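# Strip the pillowcase off the pillow on the table

## Task

Remove the pillowcase from the pillow so that both end up resting on the table with a visible space separating them; slight hanging over the table edge is acceptable and the emptied case may simply drop onto the table. The result only counts if it stays that way without the robot holding anything, so open the grippers and pull the arms away at the end.

## Robot and tools

ROBOT. Two arms, left_arm and right_arm, each with six revolute joints and a two-finger parallel gripper. Their bases sit in the scene frame at left_arm (-0.008, +0.329, -0.017) m and right_arm (+0.006, -0.324, -0.015) m, both nearly aligned with the scene axes. Joint ranges in rad, base to gripper: waist -2.618 to 3.054, shoulder 0 to 3.142, elbow 0 to 3.142, wrist pitch -1.571 to 1.571, wrist yaw -1.571 to 1.571, wrist roll -2.094 to 2.094. Elbows stop just before full extension.

FRAMES. Scene frame: origin at table-top height, midway between the arms, roughly 5 to 10 cm behind the near table edge; +x points out across the table, +y toward left_arm, +z up. The arm names do not correspond to image sides. Gripper frame: fingers extend along +z and close along y. The reported end_effector_position is the point between the finger pads, about 1 cm short of the tips; at long reach it may be somewhat off.

execute_actions(actions). actions is a list of actions run one after another; an empty list just returns the current state and images. Each action is a table of at most 15 rows, one row per 1/30 s control step; if fewer than 15 rows are given, the last row repeats to fill the 15 steps. Every row holds 14 numbers in [-1, 1], always for both arms: left dx, dy, dz, rx, ry, rz, opening, then right dx, dy, dz, rx, ry, rz, opening. dx to rz are an offset, expressed in that gripper's own axes, from its measured pose at the start of the action (for a call's first action, the last pose reported in this scene). Each row is relative to that same start pose, not cumulative. Scale: 1.0 equals 0.6 m of translation or 180 degrees; rx, ry, rz form a single rotation vector. opening is absolute: +1 fully open (0.093 m), -1 closed.

move(target, speed, blocking). target is one row of the same 14-number layout: per-arm offsets in gripper axes from the pose in the latest result that shows one, plus absolute openings (sent at the start). Each gripper travels a straight line toward its goal; both paths finish together, lasting 0.5 to 10 s, and stop after 10 s even if short. Rotation takes the shorter way. speed is the path top speed in m/s, 0.002 to 0.5, default 0.25; turning is capped at twice that in rad/s. Paths ignore obstacles and the other arm; grippers can lag, wander, or overshoot speed, mostly near full reach. Faster contact hits harder, and aiming further past a contact presses harder. blocking=false returns after 0.5 s while motion continues; until a result reports the end, use wait or stop before any other motion call.

wait(seconds): 0 to 10 s, arms keep their last command; returns early if a running move ends. stop(): brakes a running move (needs room; fingers continue). zoom_image(camera, region): region [x0, y0, x1, y1] in pixels of that camera's latest image, top-left origin, at most 504 by 504. Cameras, all 504x504: cam_head_left, cam_head_right, cam_high, cam_low, cam_left_wrist, cam_right_wrist; intrinsics are supplied. read_manual(section): only "licences", no motion. finished_scene(scene): ends the current scene, given its number; irreversible.

CONTROL LIMITS. Each step the commanded pose is clipped to within 70 mm and 16 degrees of the measured pose, then tracked by damped inverse kinematics, favouring position over orientation. A far goal may need several actions; after an action the arm only continues to its last clipped pose. Joint friction can leave the gripper up to about 31 mm from the command, and tiny commands may not move it.

RESULTS. The state line gives, per arm, end_effector_position (m) and end_effector_quat_wxyz in the scene frame. "Hand target" lines show where the controller is currently driving each gripper. "pose unreachable" means a clearance check altered or blocked that arm's command. Action results list step readings; HELD with an arm label marks steps where that arm was held back. A move adds a "move:" line with the ending (done, off_target, moving, held, fault), acting limits (limits=paced: the sent pose was clipped; limits=held: some steps were blocked, after which the arm may surge), and each gripper's distance to its goal; if only one arm is named, the other finished. grip_measured is the finger motor on the opening scale: pads meet near -0.94, each mm of held width adds about 0.0208, with a fixed per-gripper error up to about 0.02. It keeps moving after the pads touch, so it barely reveals contact. Sending a value further below the object width squeezes harder, up to roughly 50 to 62 N per pad (less on thin parts). Keep sending the closing value to maintain a grip. Joint positions end with the opening in metres (bottoms out at zero). Joint torques are raw, offset and noisy. FAULT lines report arm stops.

HEAT. Holding loads warms motors, even while you think. MOTOR HOT warns at 75 °C; at 90 °C that arm halts for 10 s; at 100 °C it goes limp and drops until cooled.

CAUTIONS. The bar under the bases and the plate behind it can stand up to 3 cm above the table with no warning before contact. Never let the arms collide or press on each other. Avoid dropping things, slipping, slamming, hard impacts and forceful pushing. For an arm meant to stay still, send the offset back to its desired pose in a reply's first call and zeros afterward, always with its intended opening. The robot holds your last command while you reason. When done, open both grippers, retract the arms away from the items, then call finished_scene.

Each tool is called after "Emit:" by a JSON object that holds its "method" and its "body", one argument or row to a line.

## Session

Emit:
{"method": "execute_actions", "body": {
  "actions": []
}}

Scene clock: 0.00 s.
left_arm: end_effector_position=(+0.5588, +0.4318, +0.2097) grip_measured=+1.000 end_effector_quat_wxyz=(-0.281, +0.574, -0.479, +0.602) | right_arm: end_effector_position=(+0.3133, -0.3012, +0.1092) grip_measured=+0.997 end_effector_quat_wxyz=(-0.050, +0.723, -0.545, +0.421)
Joint positions: left_arm=[ 0.282  1.993  1.347  0.473  0.577 -1.893  0.093] | right_arm=[ 0.419  1.236  0.708 -0.445  0.685 -1.643  0.093]
Joint velocities: left_arm=[-0.002  0.007  0.002 -0.007  0.066 -0.007  0.   ] | right_arm=[-0.002 -0.022 -0.002  0.051  0.051 -0.081  0.   ]
Joint torques (N m, as the arm reports them, + toward a larger angle): no reading
Hand target (left_arm): +0.559, +0.432, +0.210; -0.281, +0.574, -0.479, +0.602
Hand target (right_arm): +0.313, -0.301, +0.109; -0.050, +0.723, -0.545, +0.421

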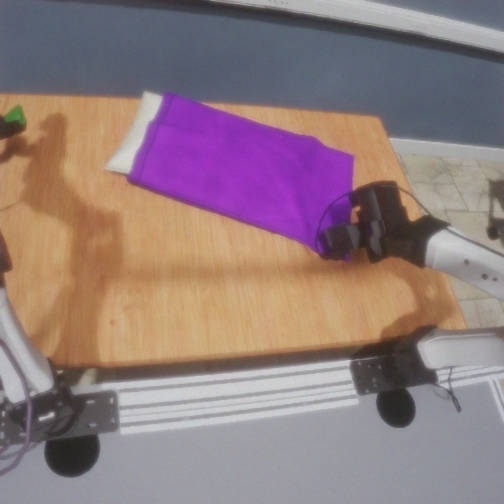

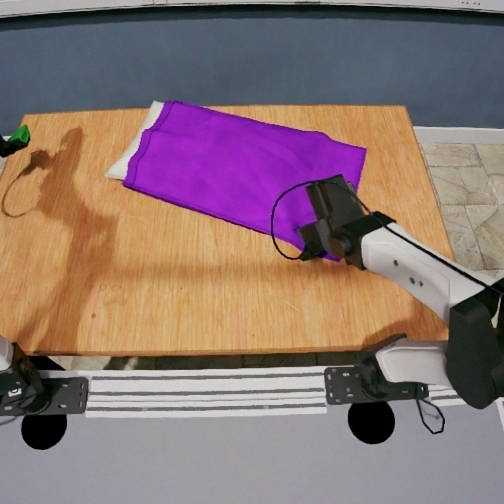

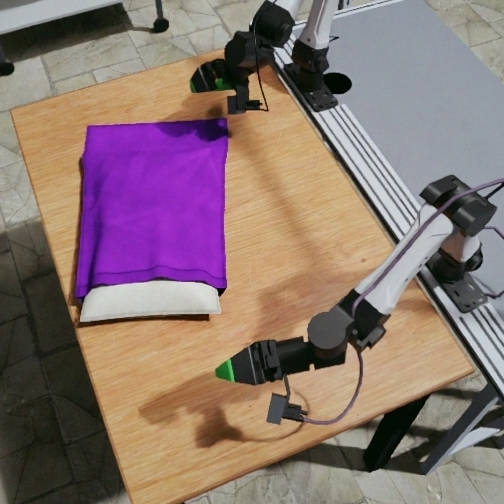

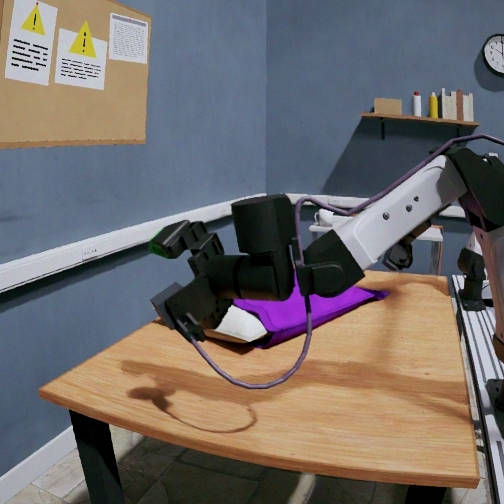

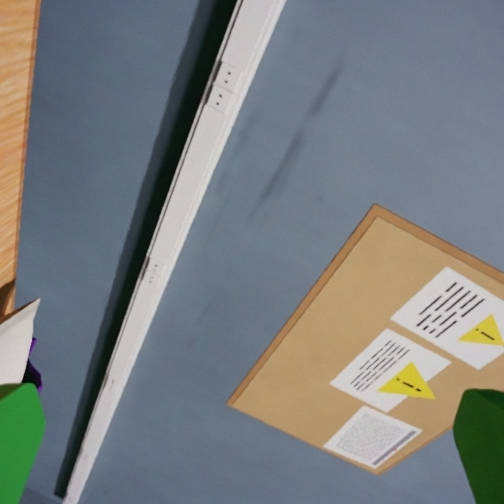

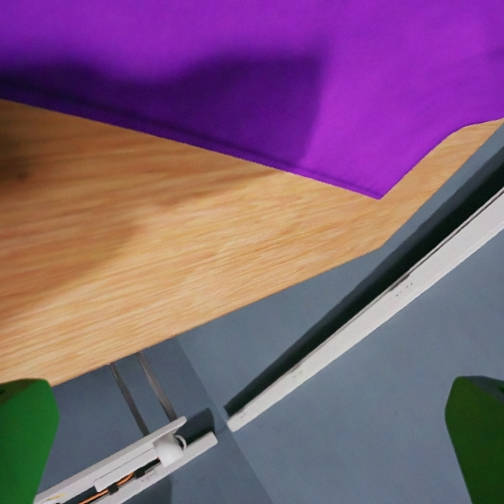

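Emit:
{"method": "move", "body": {
  "target": [0,0,-0.15,-0.439,0.325,0.541,1,0,0,0,-0.326,0.108,0.662,1],
  "speed": 0.4
}}

Scene clock: 28.13 s.
left_arm: end_effector_position=(+0.4764, +0.4612, +0.2214) grip_measured=+1.000 end_effector_quat_wxyz=(+0.197, +0.171, +0.962, +0.084) | right_arm: end_effector_position=(+0.3119, -0.3008, +0.1078) grip_measured=+0.997 end_effector_quat_wxyz=(+0.004, +0.191, +0.982, -0.002)
Joint positions: left_arm=[ 0.2    2.345  2.748 -1.555 -0.02   0.609  0.093] | right_arm=[ 0.077  1.706  1.418 -1.283  0.016  0.474  0.093]
Joint velocities: left_arm=[-0.007  0.007 -0.007 -0.037 -0.037  0.066  0.   ] | right_arm=[-0.012 -0.007 -0.007  0.037 -0.022  0.022  0.   ]
Joint torques (N m, as the arm reports them, + toward a larger angle): left_arm=[ -0.94 -15.39   4.83   1.27  -0.07   0.17] | right_arm=[-0.47 -6.97  9.24  0.31  0.04  0.17]
Hand target (left_arm): +0.472, +0.454, +0.219; +0.184, +0.182, +0.962, +0.083
Hand target (right_arm): +0.313, -0.302, +0.107; -0.003, +0.198, +0.980, +0.000
Off the commanded pose (left_arm): 0.008 m, 25 deg; orientation clipped at the last step of the last action.
Off the commanded pose (right_arm): 0.002 m, 1 deg.
joint sent to its limit (left arm) — the command would take joint 4 (wrist pitch) past its lower limit, so that joint was sent only as far as its limit.
move: off_target (left_arm); limits=paced

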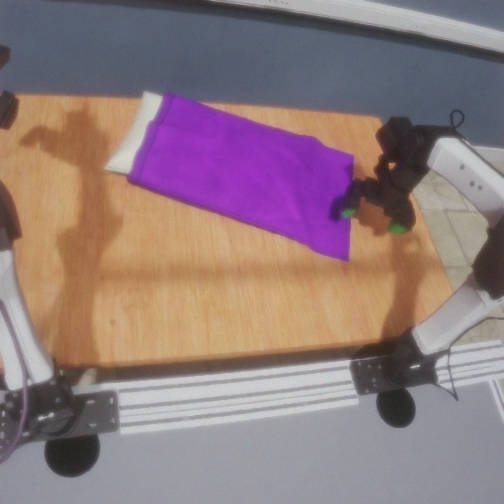

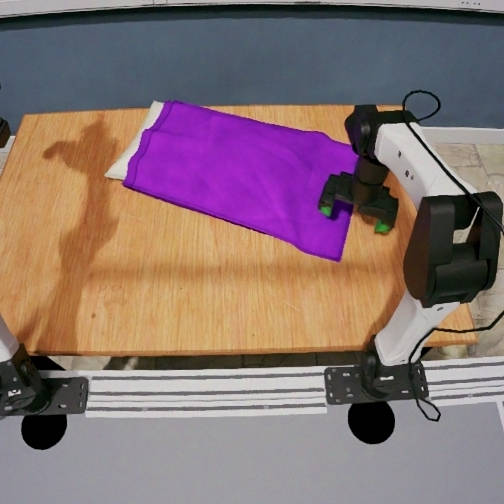

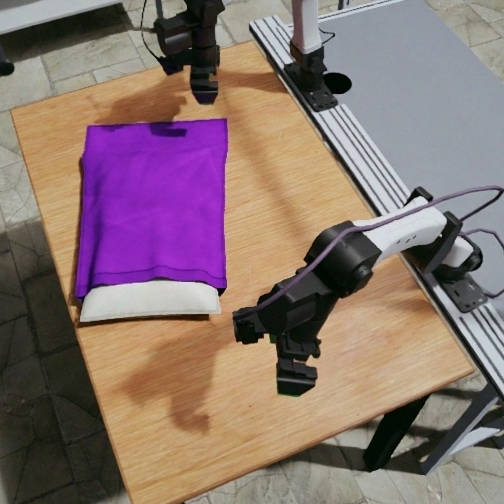

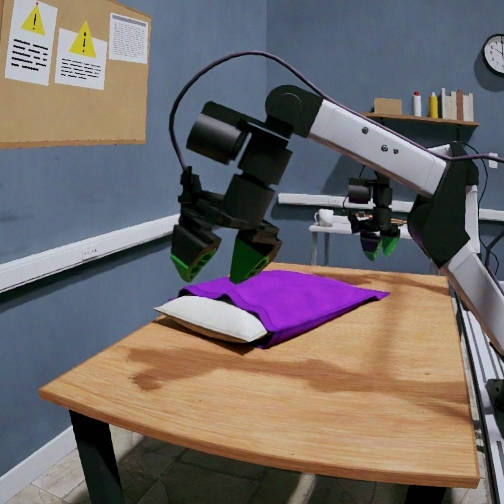

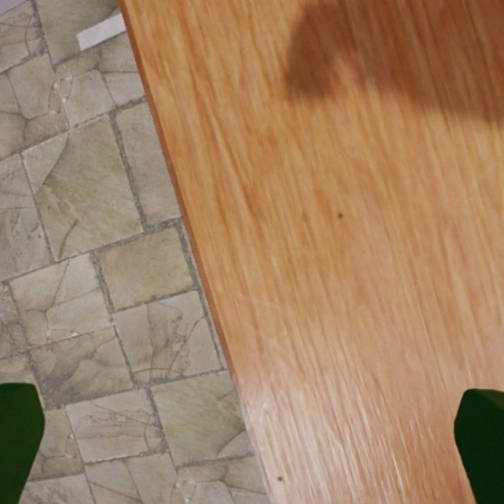

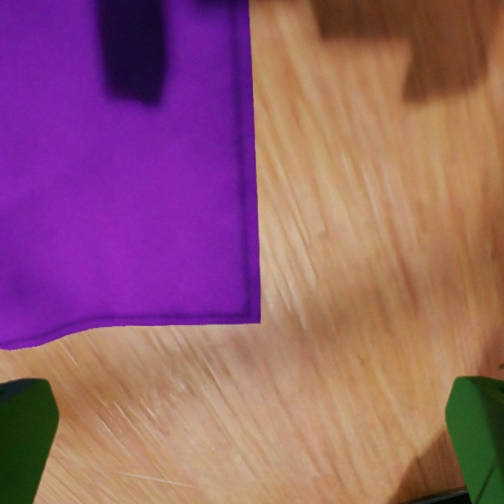

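Emit:
{"method": "move", "body": {
  "target": [-0.055,-0.283,0.17,0,0,0,1,-0.18,0.03,0.1,0,0,0,0.4]
}}

Emit:
{"method": "move", "body": {
  "target": [0,0,0,0,0,0,1,0,0,0.07,0,0,0,0.4],
  "speed": 0.06
}}

Scene clock: 40.03 s.
left_arm: end_effector_position=(+0.4950, +0.3001, +0.1084) grip_measured=+1.000 end_effector_quat_wxyz=(+0.198, +0.175, +0.961, +0.079) | right_arm: end_effector_position=(+0.4116, -0.3211, +0.0484) grip_measured=+0.402 end_effector_quat_wxyz=(-0.004, +0.190, +0.982, -0.003)
Joint positions: left_arm=[-0.159  2.138  1.902 -0.944 -0.152  0.285  0.093] | right_arm=[ 0.004  2.129  1.752 -1.209  0.016  0.397  0.065]
Joint velocities: left_arm=[-0.002  0.002  0.007 -0.066 -0.037 -0.022  0.   ] | right_arm=[-0.007 -0.012  0.012  0.007  0.037 -0.007 -0.001]
Joint torques (N m, as the arm reports them, + toward a larger angle): left_arm=[  0.23 -13.81   6.16   1.6   -0.19   0.01] | right_arm=[ -0.4  -11.04   9.74   0.47   0.1    0.06]
Hand target (left_arm): +0.495, +0.301, +0.101; +0.197, +0.171, +0.962, +0.083
Hand target (right_arm): +0.419, -0.324, +0.048; +0.004, +0.191, +0.982, -0.001
Off the commanded pose (left_arm): 0.007 m, 1 deg.
Off the commanded pose (right_arm): 0.008 m, 1 deg.
move: done

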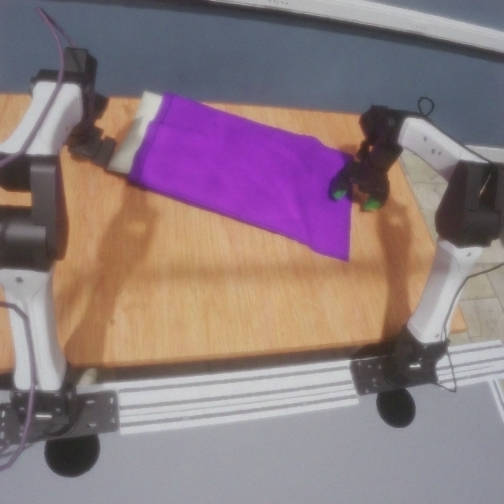

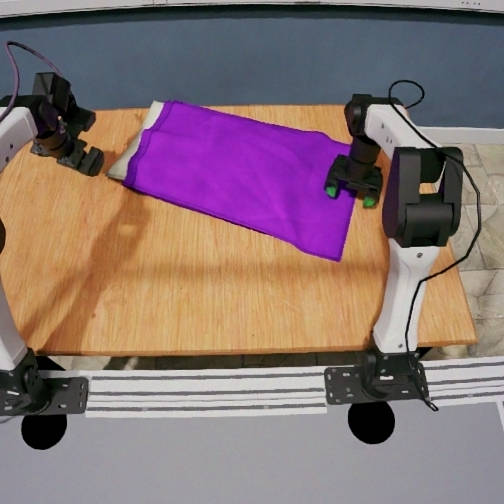

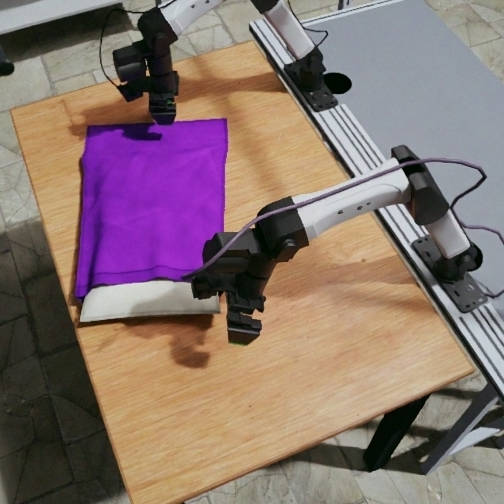

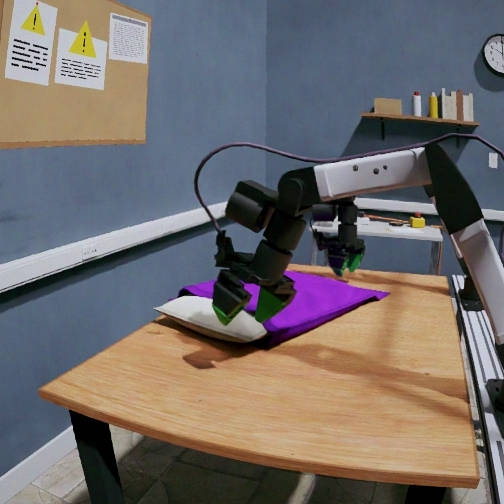

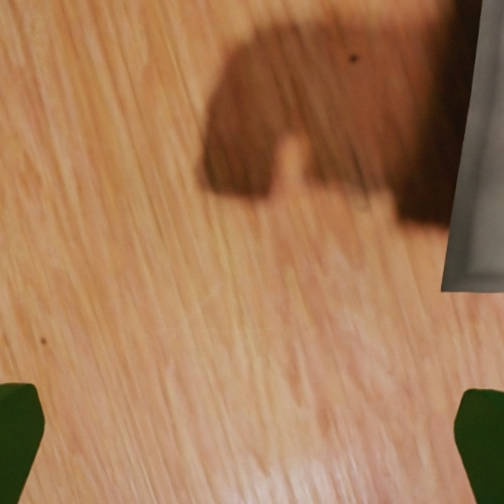

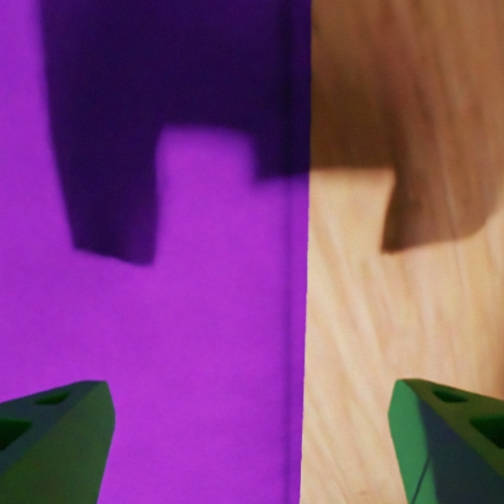

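Scene clock: 41.17 s.
left_arm: end_effector_position=(+0.4950, +0.3001, +0.1084) grip_measured=+1.000 end_effector_quat_wxyz=(+0.198, +0.175, +0.961, +0.079) | right_arm: end_effector_position=(+0.4136, -0.3207, +0.0182) grip_measured=+0.402 end_effector_quat_wxyz=(+0.004, +0.190, +0.982, -0.002)
Joint positions: left_arm=[-0.159  2.138  1.902 -0.944 -0.152  0.285  0.093] | right_arm=[ 0.004  2.145  1.655 -1.081  0.016  0.397  0.065]
Joint velocities: left_arm=[-0.027 -0.022 -0.002  0.051 -0.007 -0.081  0.   ] | right_arm=[-0.002  0.017 -0.002  0.037  0.007  0.007 -0.001]
Joint torques (N m, as the arm reports them, + toward a larger angle): left_arm=[  0.28 -14.07   8.42   1.38  -0.08   0.09] | right_arm=[  0.11 -10.78   6.16   0.62   0.11   0.11]
Hand target (left_arm): +0.495, +0.300, +0.108; +0.198, +0.175, +0.961, +0.079
Hand target (right_arm): +0.411, -0.321, +0.006; -0.004, +0.190, +0.982, -0.003
Off the commanded pose (left_arm): 0.000 m, 0 deg.
Off the commanded pose (right_arm): 0.012 m, 1 deg.
move: off_target (right_arm)

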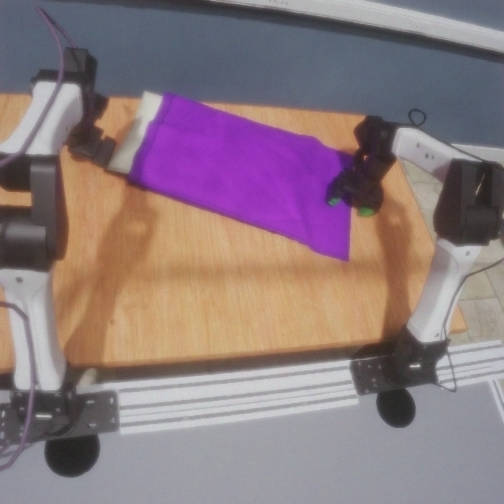

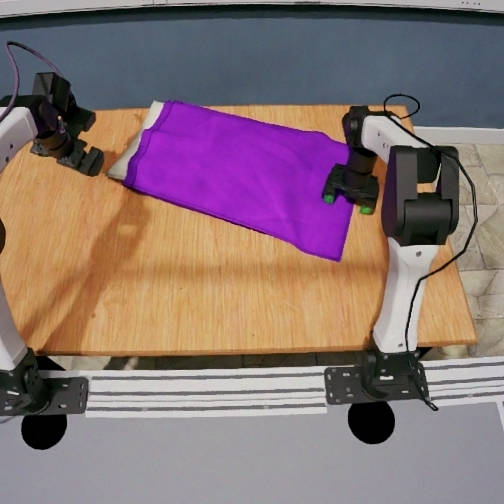

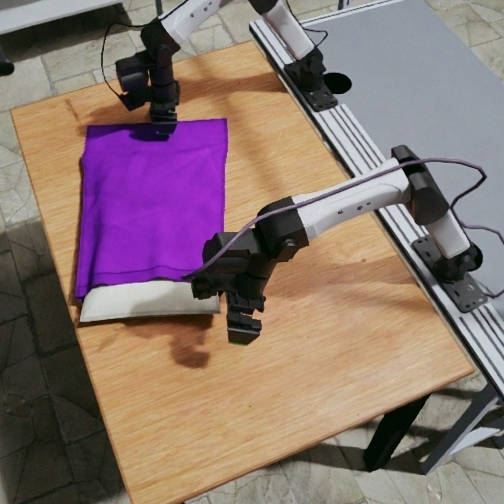

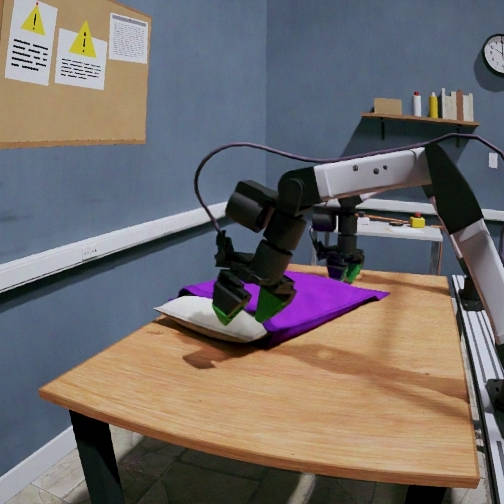

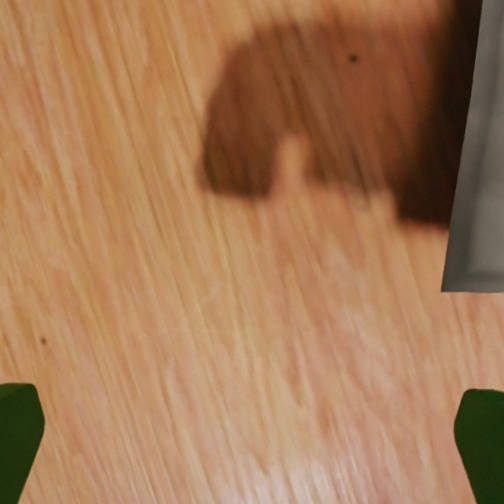

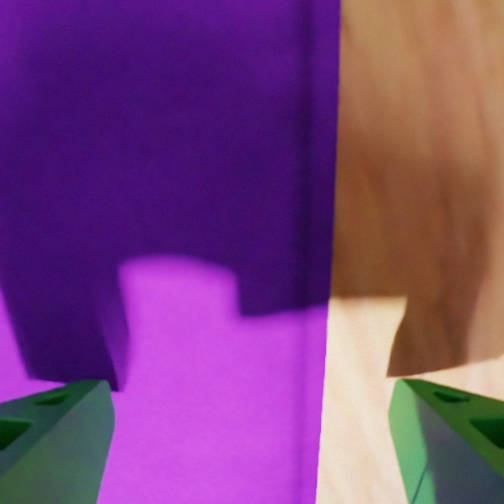

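Emit:
{"method": "move", "body": {
  "target": [-0.093,-0.01,0.035,0.28,0,0,1,0,0,0.035,0,0,0,0.4],
  "speed": 0.2
}}

Emit:
{"method": "move", "body": {
  "target": [0,0,0,0,0,0,1,0,0,0.01,0,0,0,-1]
}}

Emit:
{"method": "move", "body": {
  "target": [0,0,0,0,0,0,1,0,0,-0.07,0,0,0,-1],
  "speed": 0.1
}}

Scene clock: 50.83 s.
left_arm: end_effector_position=(+0.5406, +0.2758, +0.1079) grip_measured=+1.000 end_effector_quat_wxyz=(+0.205, +0.199, +0.907, -0.308) | right_arm: end_effector_position=(+0.4171, -0.3206, +0.0123) grip_measured=+0.402 end_effector_quat_wxyz=(+0.014, +0.190, +0.982, +0.000)
Joint positions: left_arm=[ 0.048  2.73   2.862 -1.474  0.695  0.441  0.093] | right_arm=[ 0.004  2.145  1.63  -1.036  0.016  0.397  0.065]
Joint velocities: left_arm=[ 0.007 -0.012 -0.002 -0.007  0.022  0.007  0.   ] | right_arm=[-0.012 -0.002 -0.002 -0.007  0.007 -0.022  0.001]
Joint torques (N m, as the arm reports them, + toward a larger angle): left_arm=[  0.52 -15.76   9.27   1.19   0.69   0.07] | right_arm=[  0.12 -10.46   5.72   0.72   0.11   0.11]
Hand target (left_arm): +0.547, +0.276, +0.106; +0.216, +0.199, +0.903, -0.313
Hand target (right_arm): +0.414, -0.321, -0.003; +0.004, +0.190, +0.982, -0.002
Off the commanded pose (left_arm): 0.009 m, 13 deg.
Off the commanded pose (right_arm): 0.015 m, 1 deg.
elbow stopped short (left arm): the move would have taken joint 3 (elbow) straighter than the controller allows; a more bent joint 3 avoids this.
move: off_target (left_arm, right_arm)

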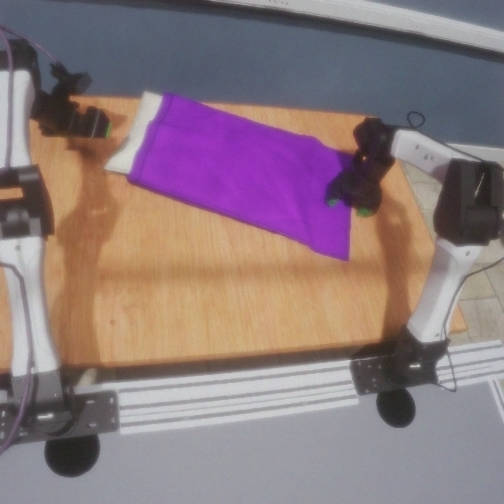

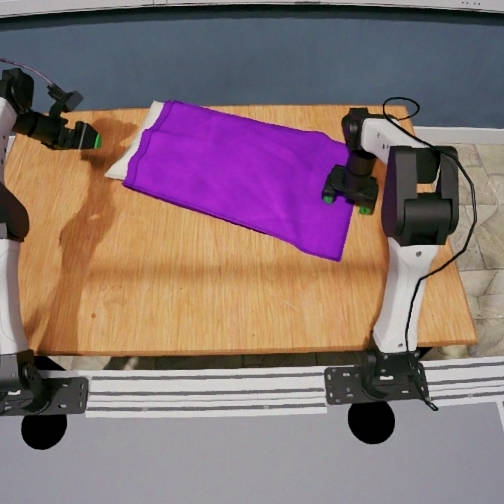

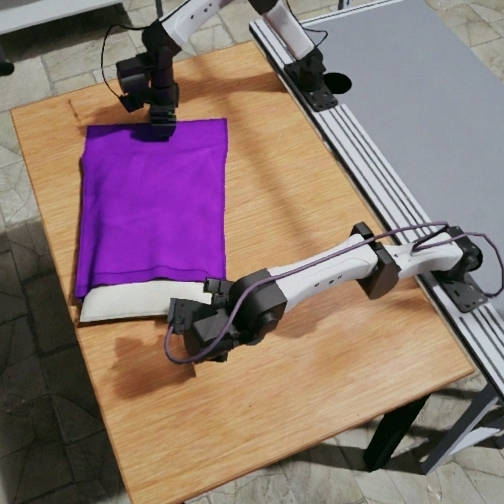

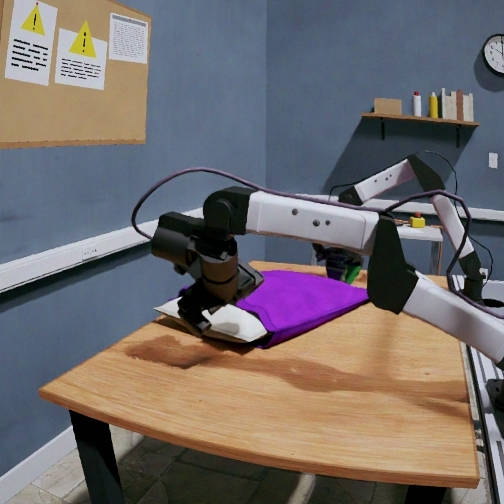

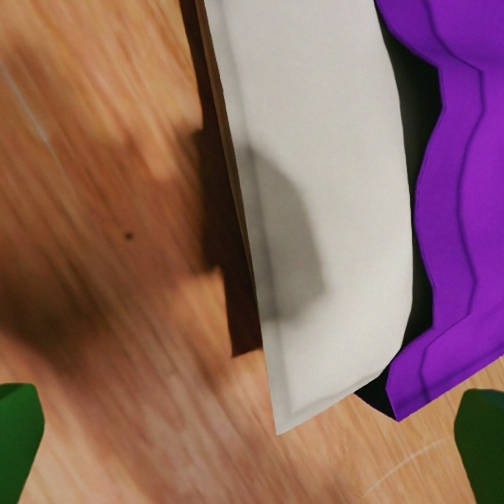

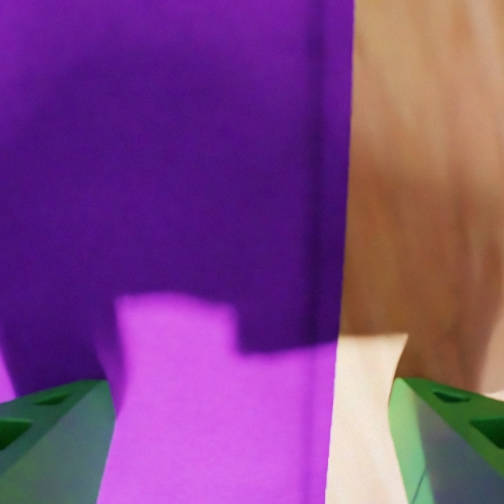

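Scene clock: 51.53 s.
left_arm: end_effector_position=(+0.5406, +0.2757, +0.1079) grip_measured=+1.000 end_effector_quat_wxyz=(+0.205, +0.199, +0.907, -0.308) | right_arm: end_effector_position=(+0.4171, -0.3193, +0.0123) grip_measured=-0.989 end_effector_quat_wxyz=(+0.013, +0.190, +0.982, +0.004)
Joint positions: left_arm=[ 0.048  2.73   2.862 -1.474  0.695  0.441  0.093] | right_arm=[ 0.004  2.145  1.63  -1.036  0.008  0.397  0.   ]
Joint velocities: left_arm=[-0.007 -0.007  0.002  0.007  0.007 -0.051  0.   ] | right_arm=[-0.012 -0.002 -0.017 -0.007 -0.007 -0.037  0.   ]
Joint torques (N m, as the arm reports them, + toward a larger angle): left_arm=[  0.27 -17.45   7.47   0.96   0.53   0.13] | right_arm=[  0.14 -11.73   6.71   0.66   0.18   0.11]
Hand target (left_arm): +0.541, +0.276, +0.108; +0.205, +0.199, +0.907, -0.308
Hand target (right_arm): +0.417, -0.321, +0.006; +0.014, +0.190, +0.982, +0.000
Off the commanded pose (left_arm): 0.000 m, 0 deg.
Off the commanded pose (right_arm): 0.006 m, 0 deg.
move: done

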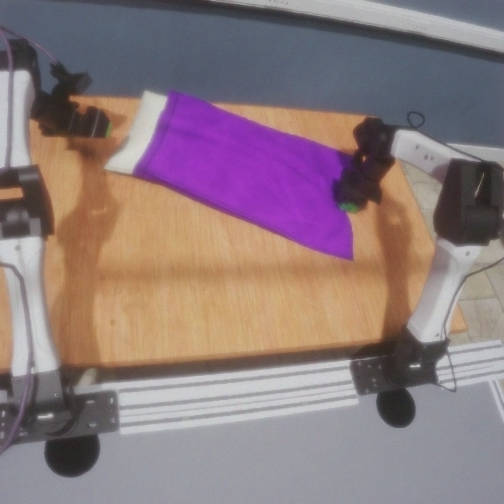

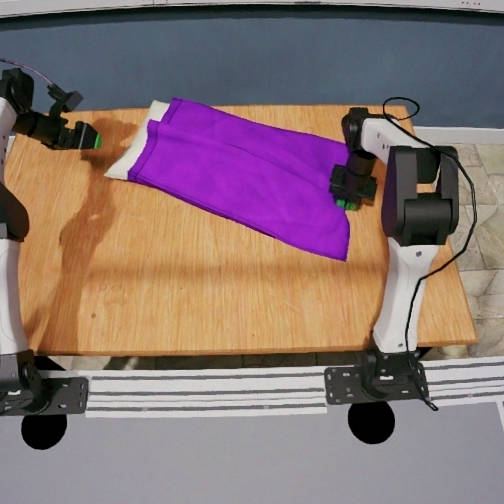

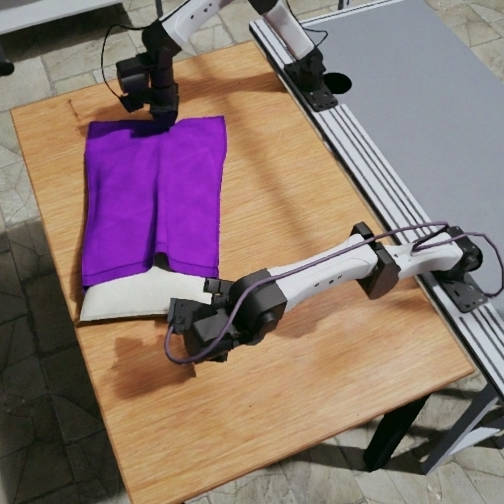

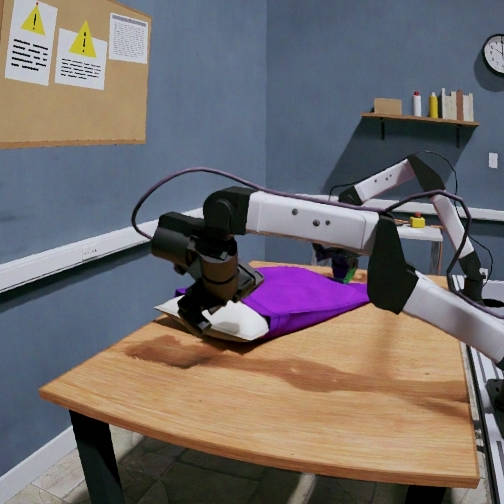

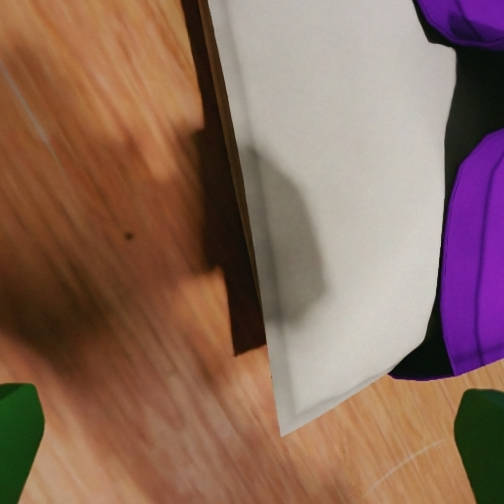

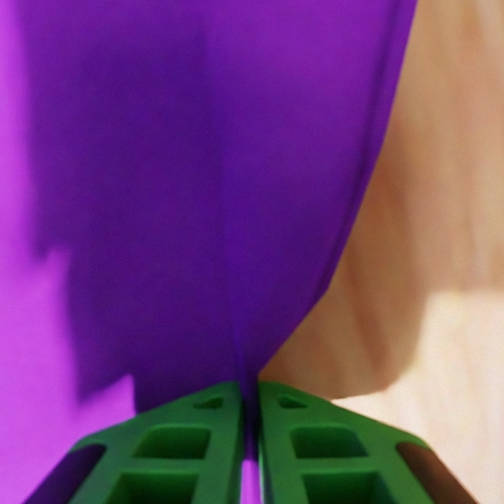

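Scene clock: 52.47 s.
left_arm: end_effector_position=(+0.5406, +0.2757, +0.1079) grip_measured=+1.000 end_effector_quat_wxyz=(+0.205, +0.199, +0.907, -0.308) | right_arm: end_effector_position=(+0.4171, -0.3189, +0.0443) grip_measured=-0.989 end_effector_quat_wxyz=(+0.012, +0.190, +0.982, +0.006)
Joint positions: left_arm=[ 0.048  2.73   2.862 -1.474  0.695  0.441  0.093] | right_arm=[ 0.004  2.119  1.72  -1.153  0.004  0.397  0.   ]
Joint velocities: left_arm=[-0.002 -0.017  0.002 -0.007  0.037  0.022  0.   ] | right_arm=[-0.002  0.007  0.007 -0.022 -0.037  0.007  0.   ]
Joint torques (N m, as the arm reports them, + toward a larger angle): left_arm=[  0.28 -17.45   7.46   0.96   0.53   0.13] | right_arm=[  0.12 -13.39   9.51   0.2    0.14   0.11]
Hand target (left_arm): +0.541, +0.276, +0.108; +0.205, +0.199, +0.907, -0.308
Hand target (right_arm): +0.416, -0.320, +0.054; +0.013, +0.190, +0.982, +0.004
Off the commanded pose (left_arm): 0.000 m, 0 deg.
Off the commanded pose (right_arm): 0.010 m, 0 deg.
move: done

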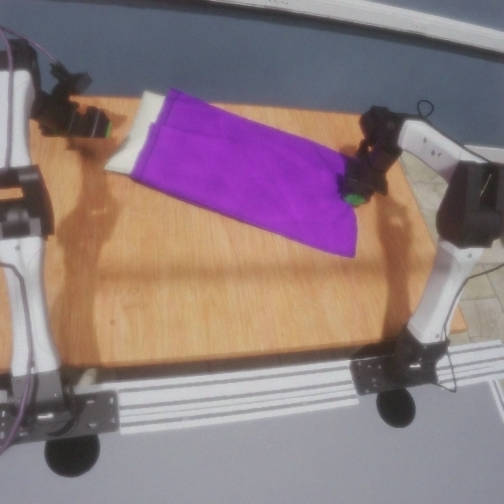

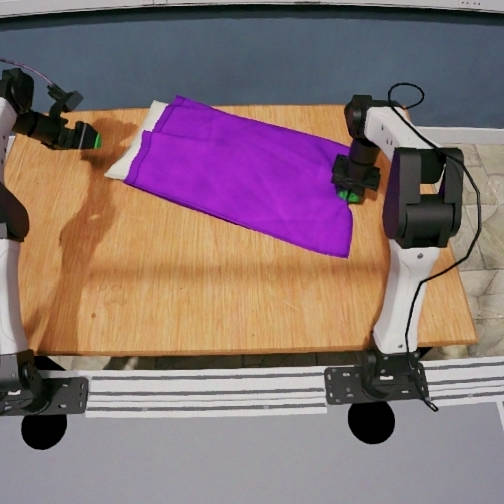

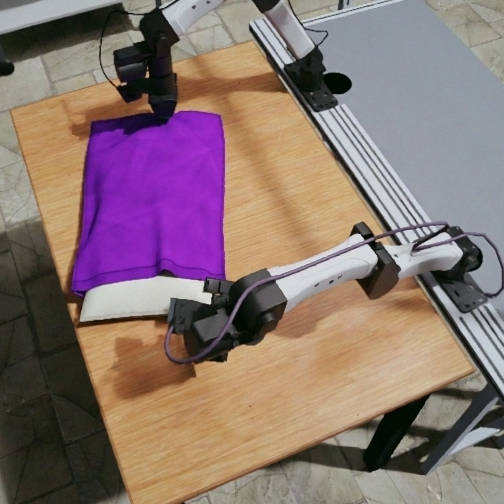

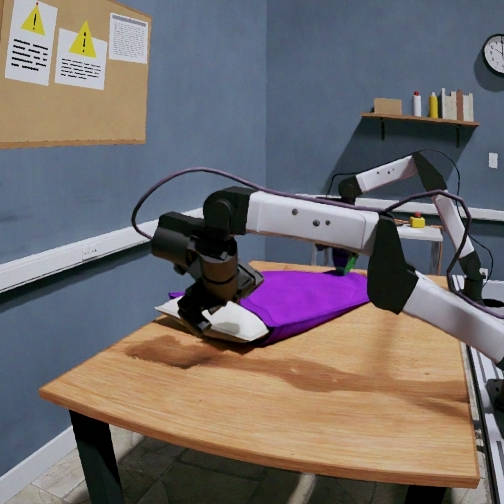

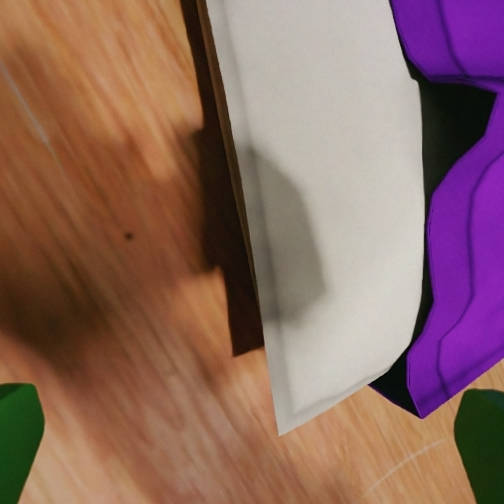

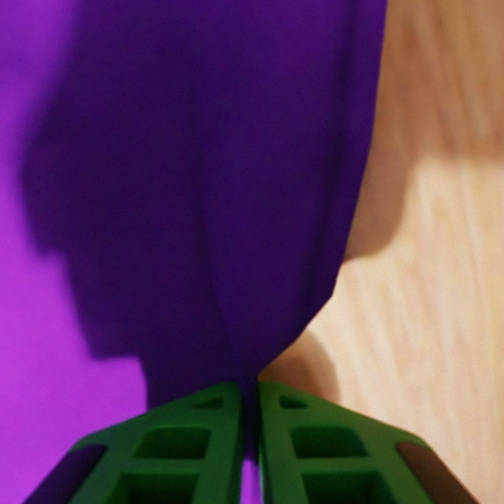

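Emit:
{"method": "move", "body": {
  "target": [0.04,0,0.16,0,-0.04,0,0.4,0,0,0,0,0,0,-1],
  "speed": 0.08
}}

Scene clock: 59.47 s.
left_arm: end_effector_position=(+0.5492, +0.2294, +0.0358) grip_measured=+0.401 end_effector_quat_wxyz=(+0.267, +0.177, +0.893, -0.316) | right_arm: end_effector_position=(+0.4165, -0.3187, +0.0443) grip_measured=-0.989 end_effector_quat_wxyz=(+0.011, +0.190, +0.982, +0.007)
Joint positions: left_arm=[-0.031  2.439  1.942 -0.609  0.702  0.232  0.064] | right_arm=[ 0.004  2.119  1.72  -1.155  0.002  0.397  0.   ]
Joint velocities: left_arm=[-0.007 -0.022 -0.022 -0.081 -0.007  0.007  0.001] | right_arm=[-0.012 -0.032 -0.012 -0.022 -0.022 -0.022  0.   ]
Joint torques (N m, as the arm reports them, + toward a larger angle): left_arm=[ -0.98 -15.97   5.92   1.67   0.53   0.08] | right_arm=[  0.14 -12.23   7.94   0.49   0.11   0.11]
Hand target (left_arm): +0.545, +0.220, +0.027; +0.260, +0.180, +0.893, -0.321
Hand target (right_arm): +0.417, -0.319, +0.044; +0.012, +0.190, +0.982, +0.006
Off the commanded pose (left_arm): 0.014 m, 1 deg.
Off the commanded pose (right_arm): 0.001 m, 0 deg.
move: off_target (left_arm)

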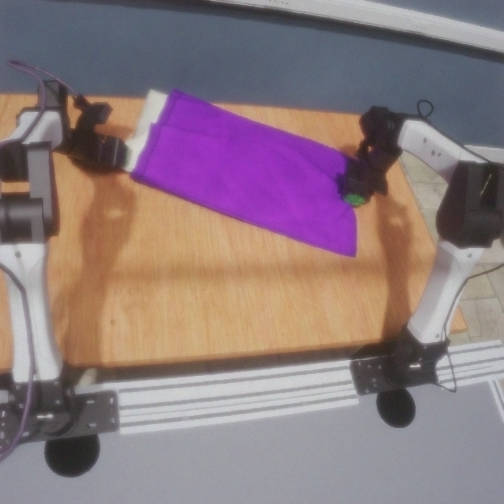

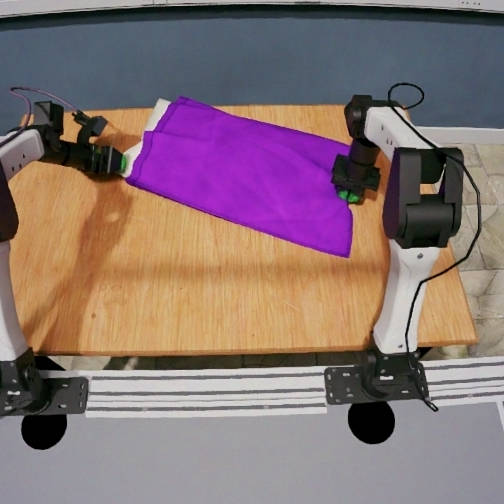

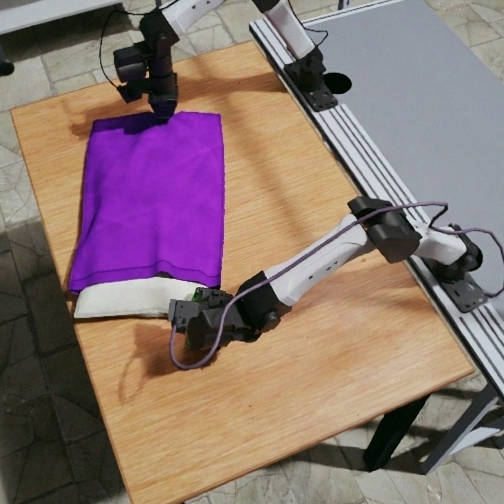

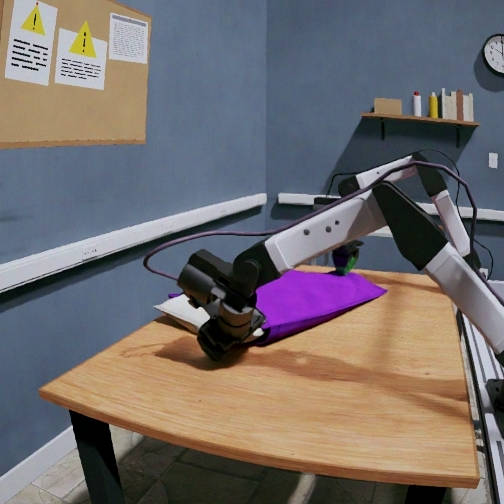

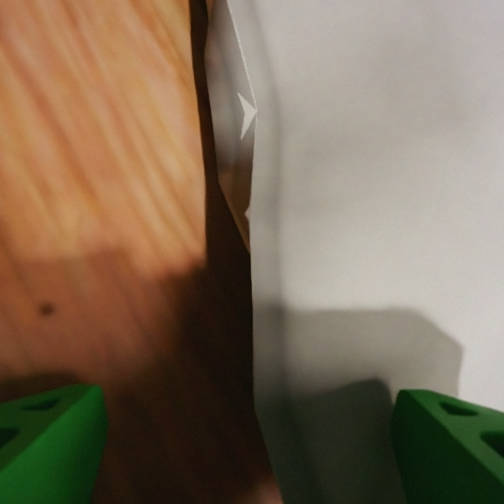

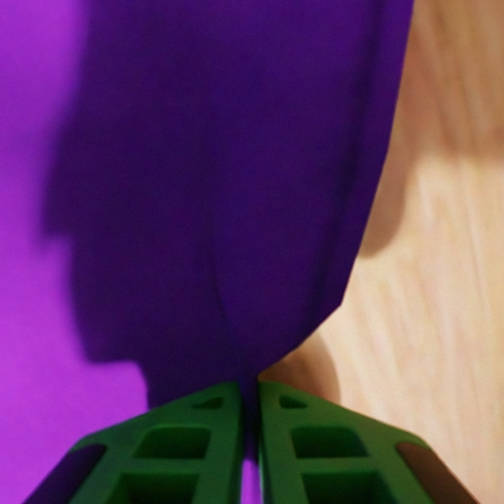

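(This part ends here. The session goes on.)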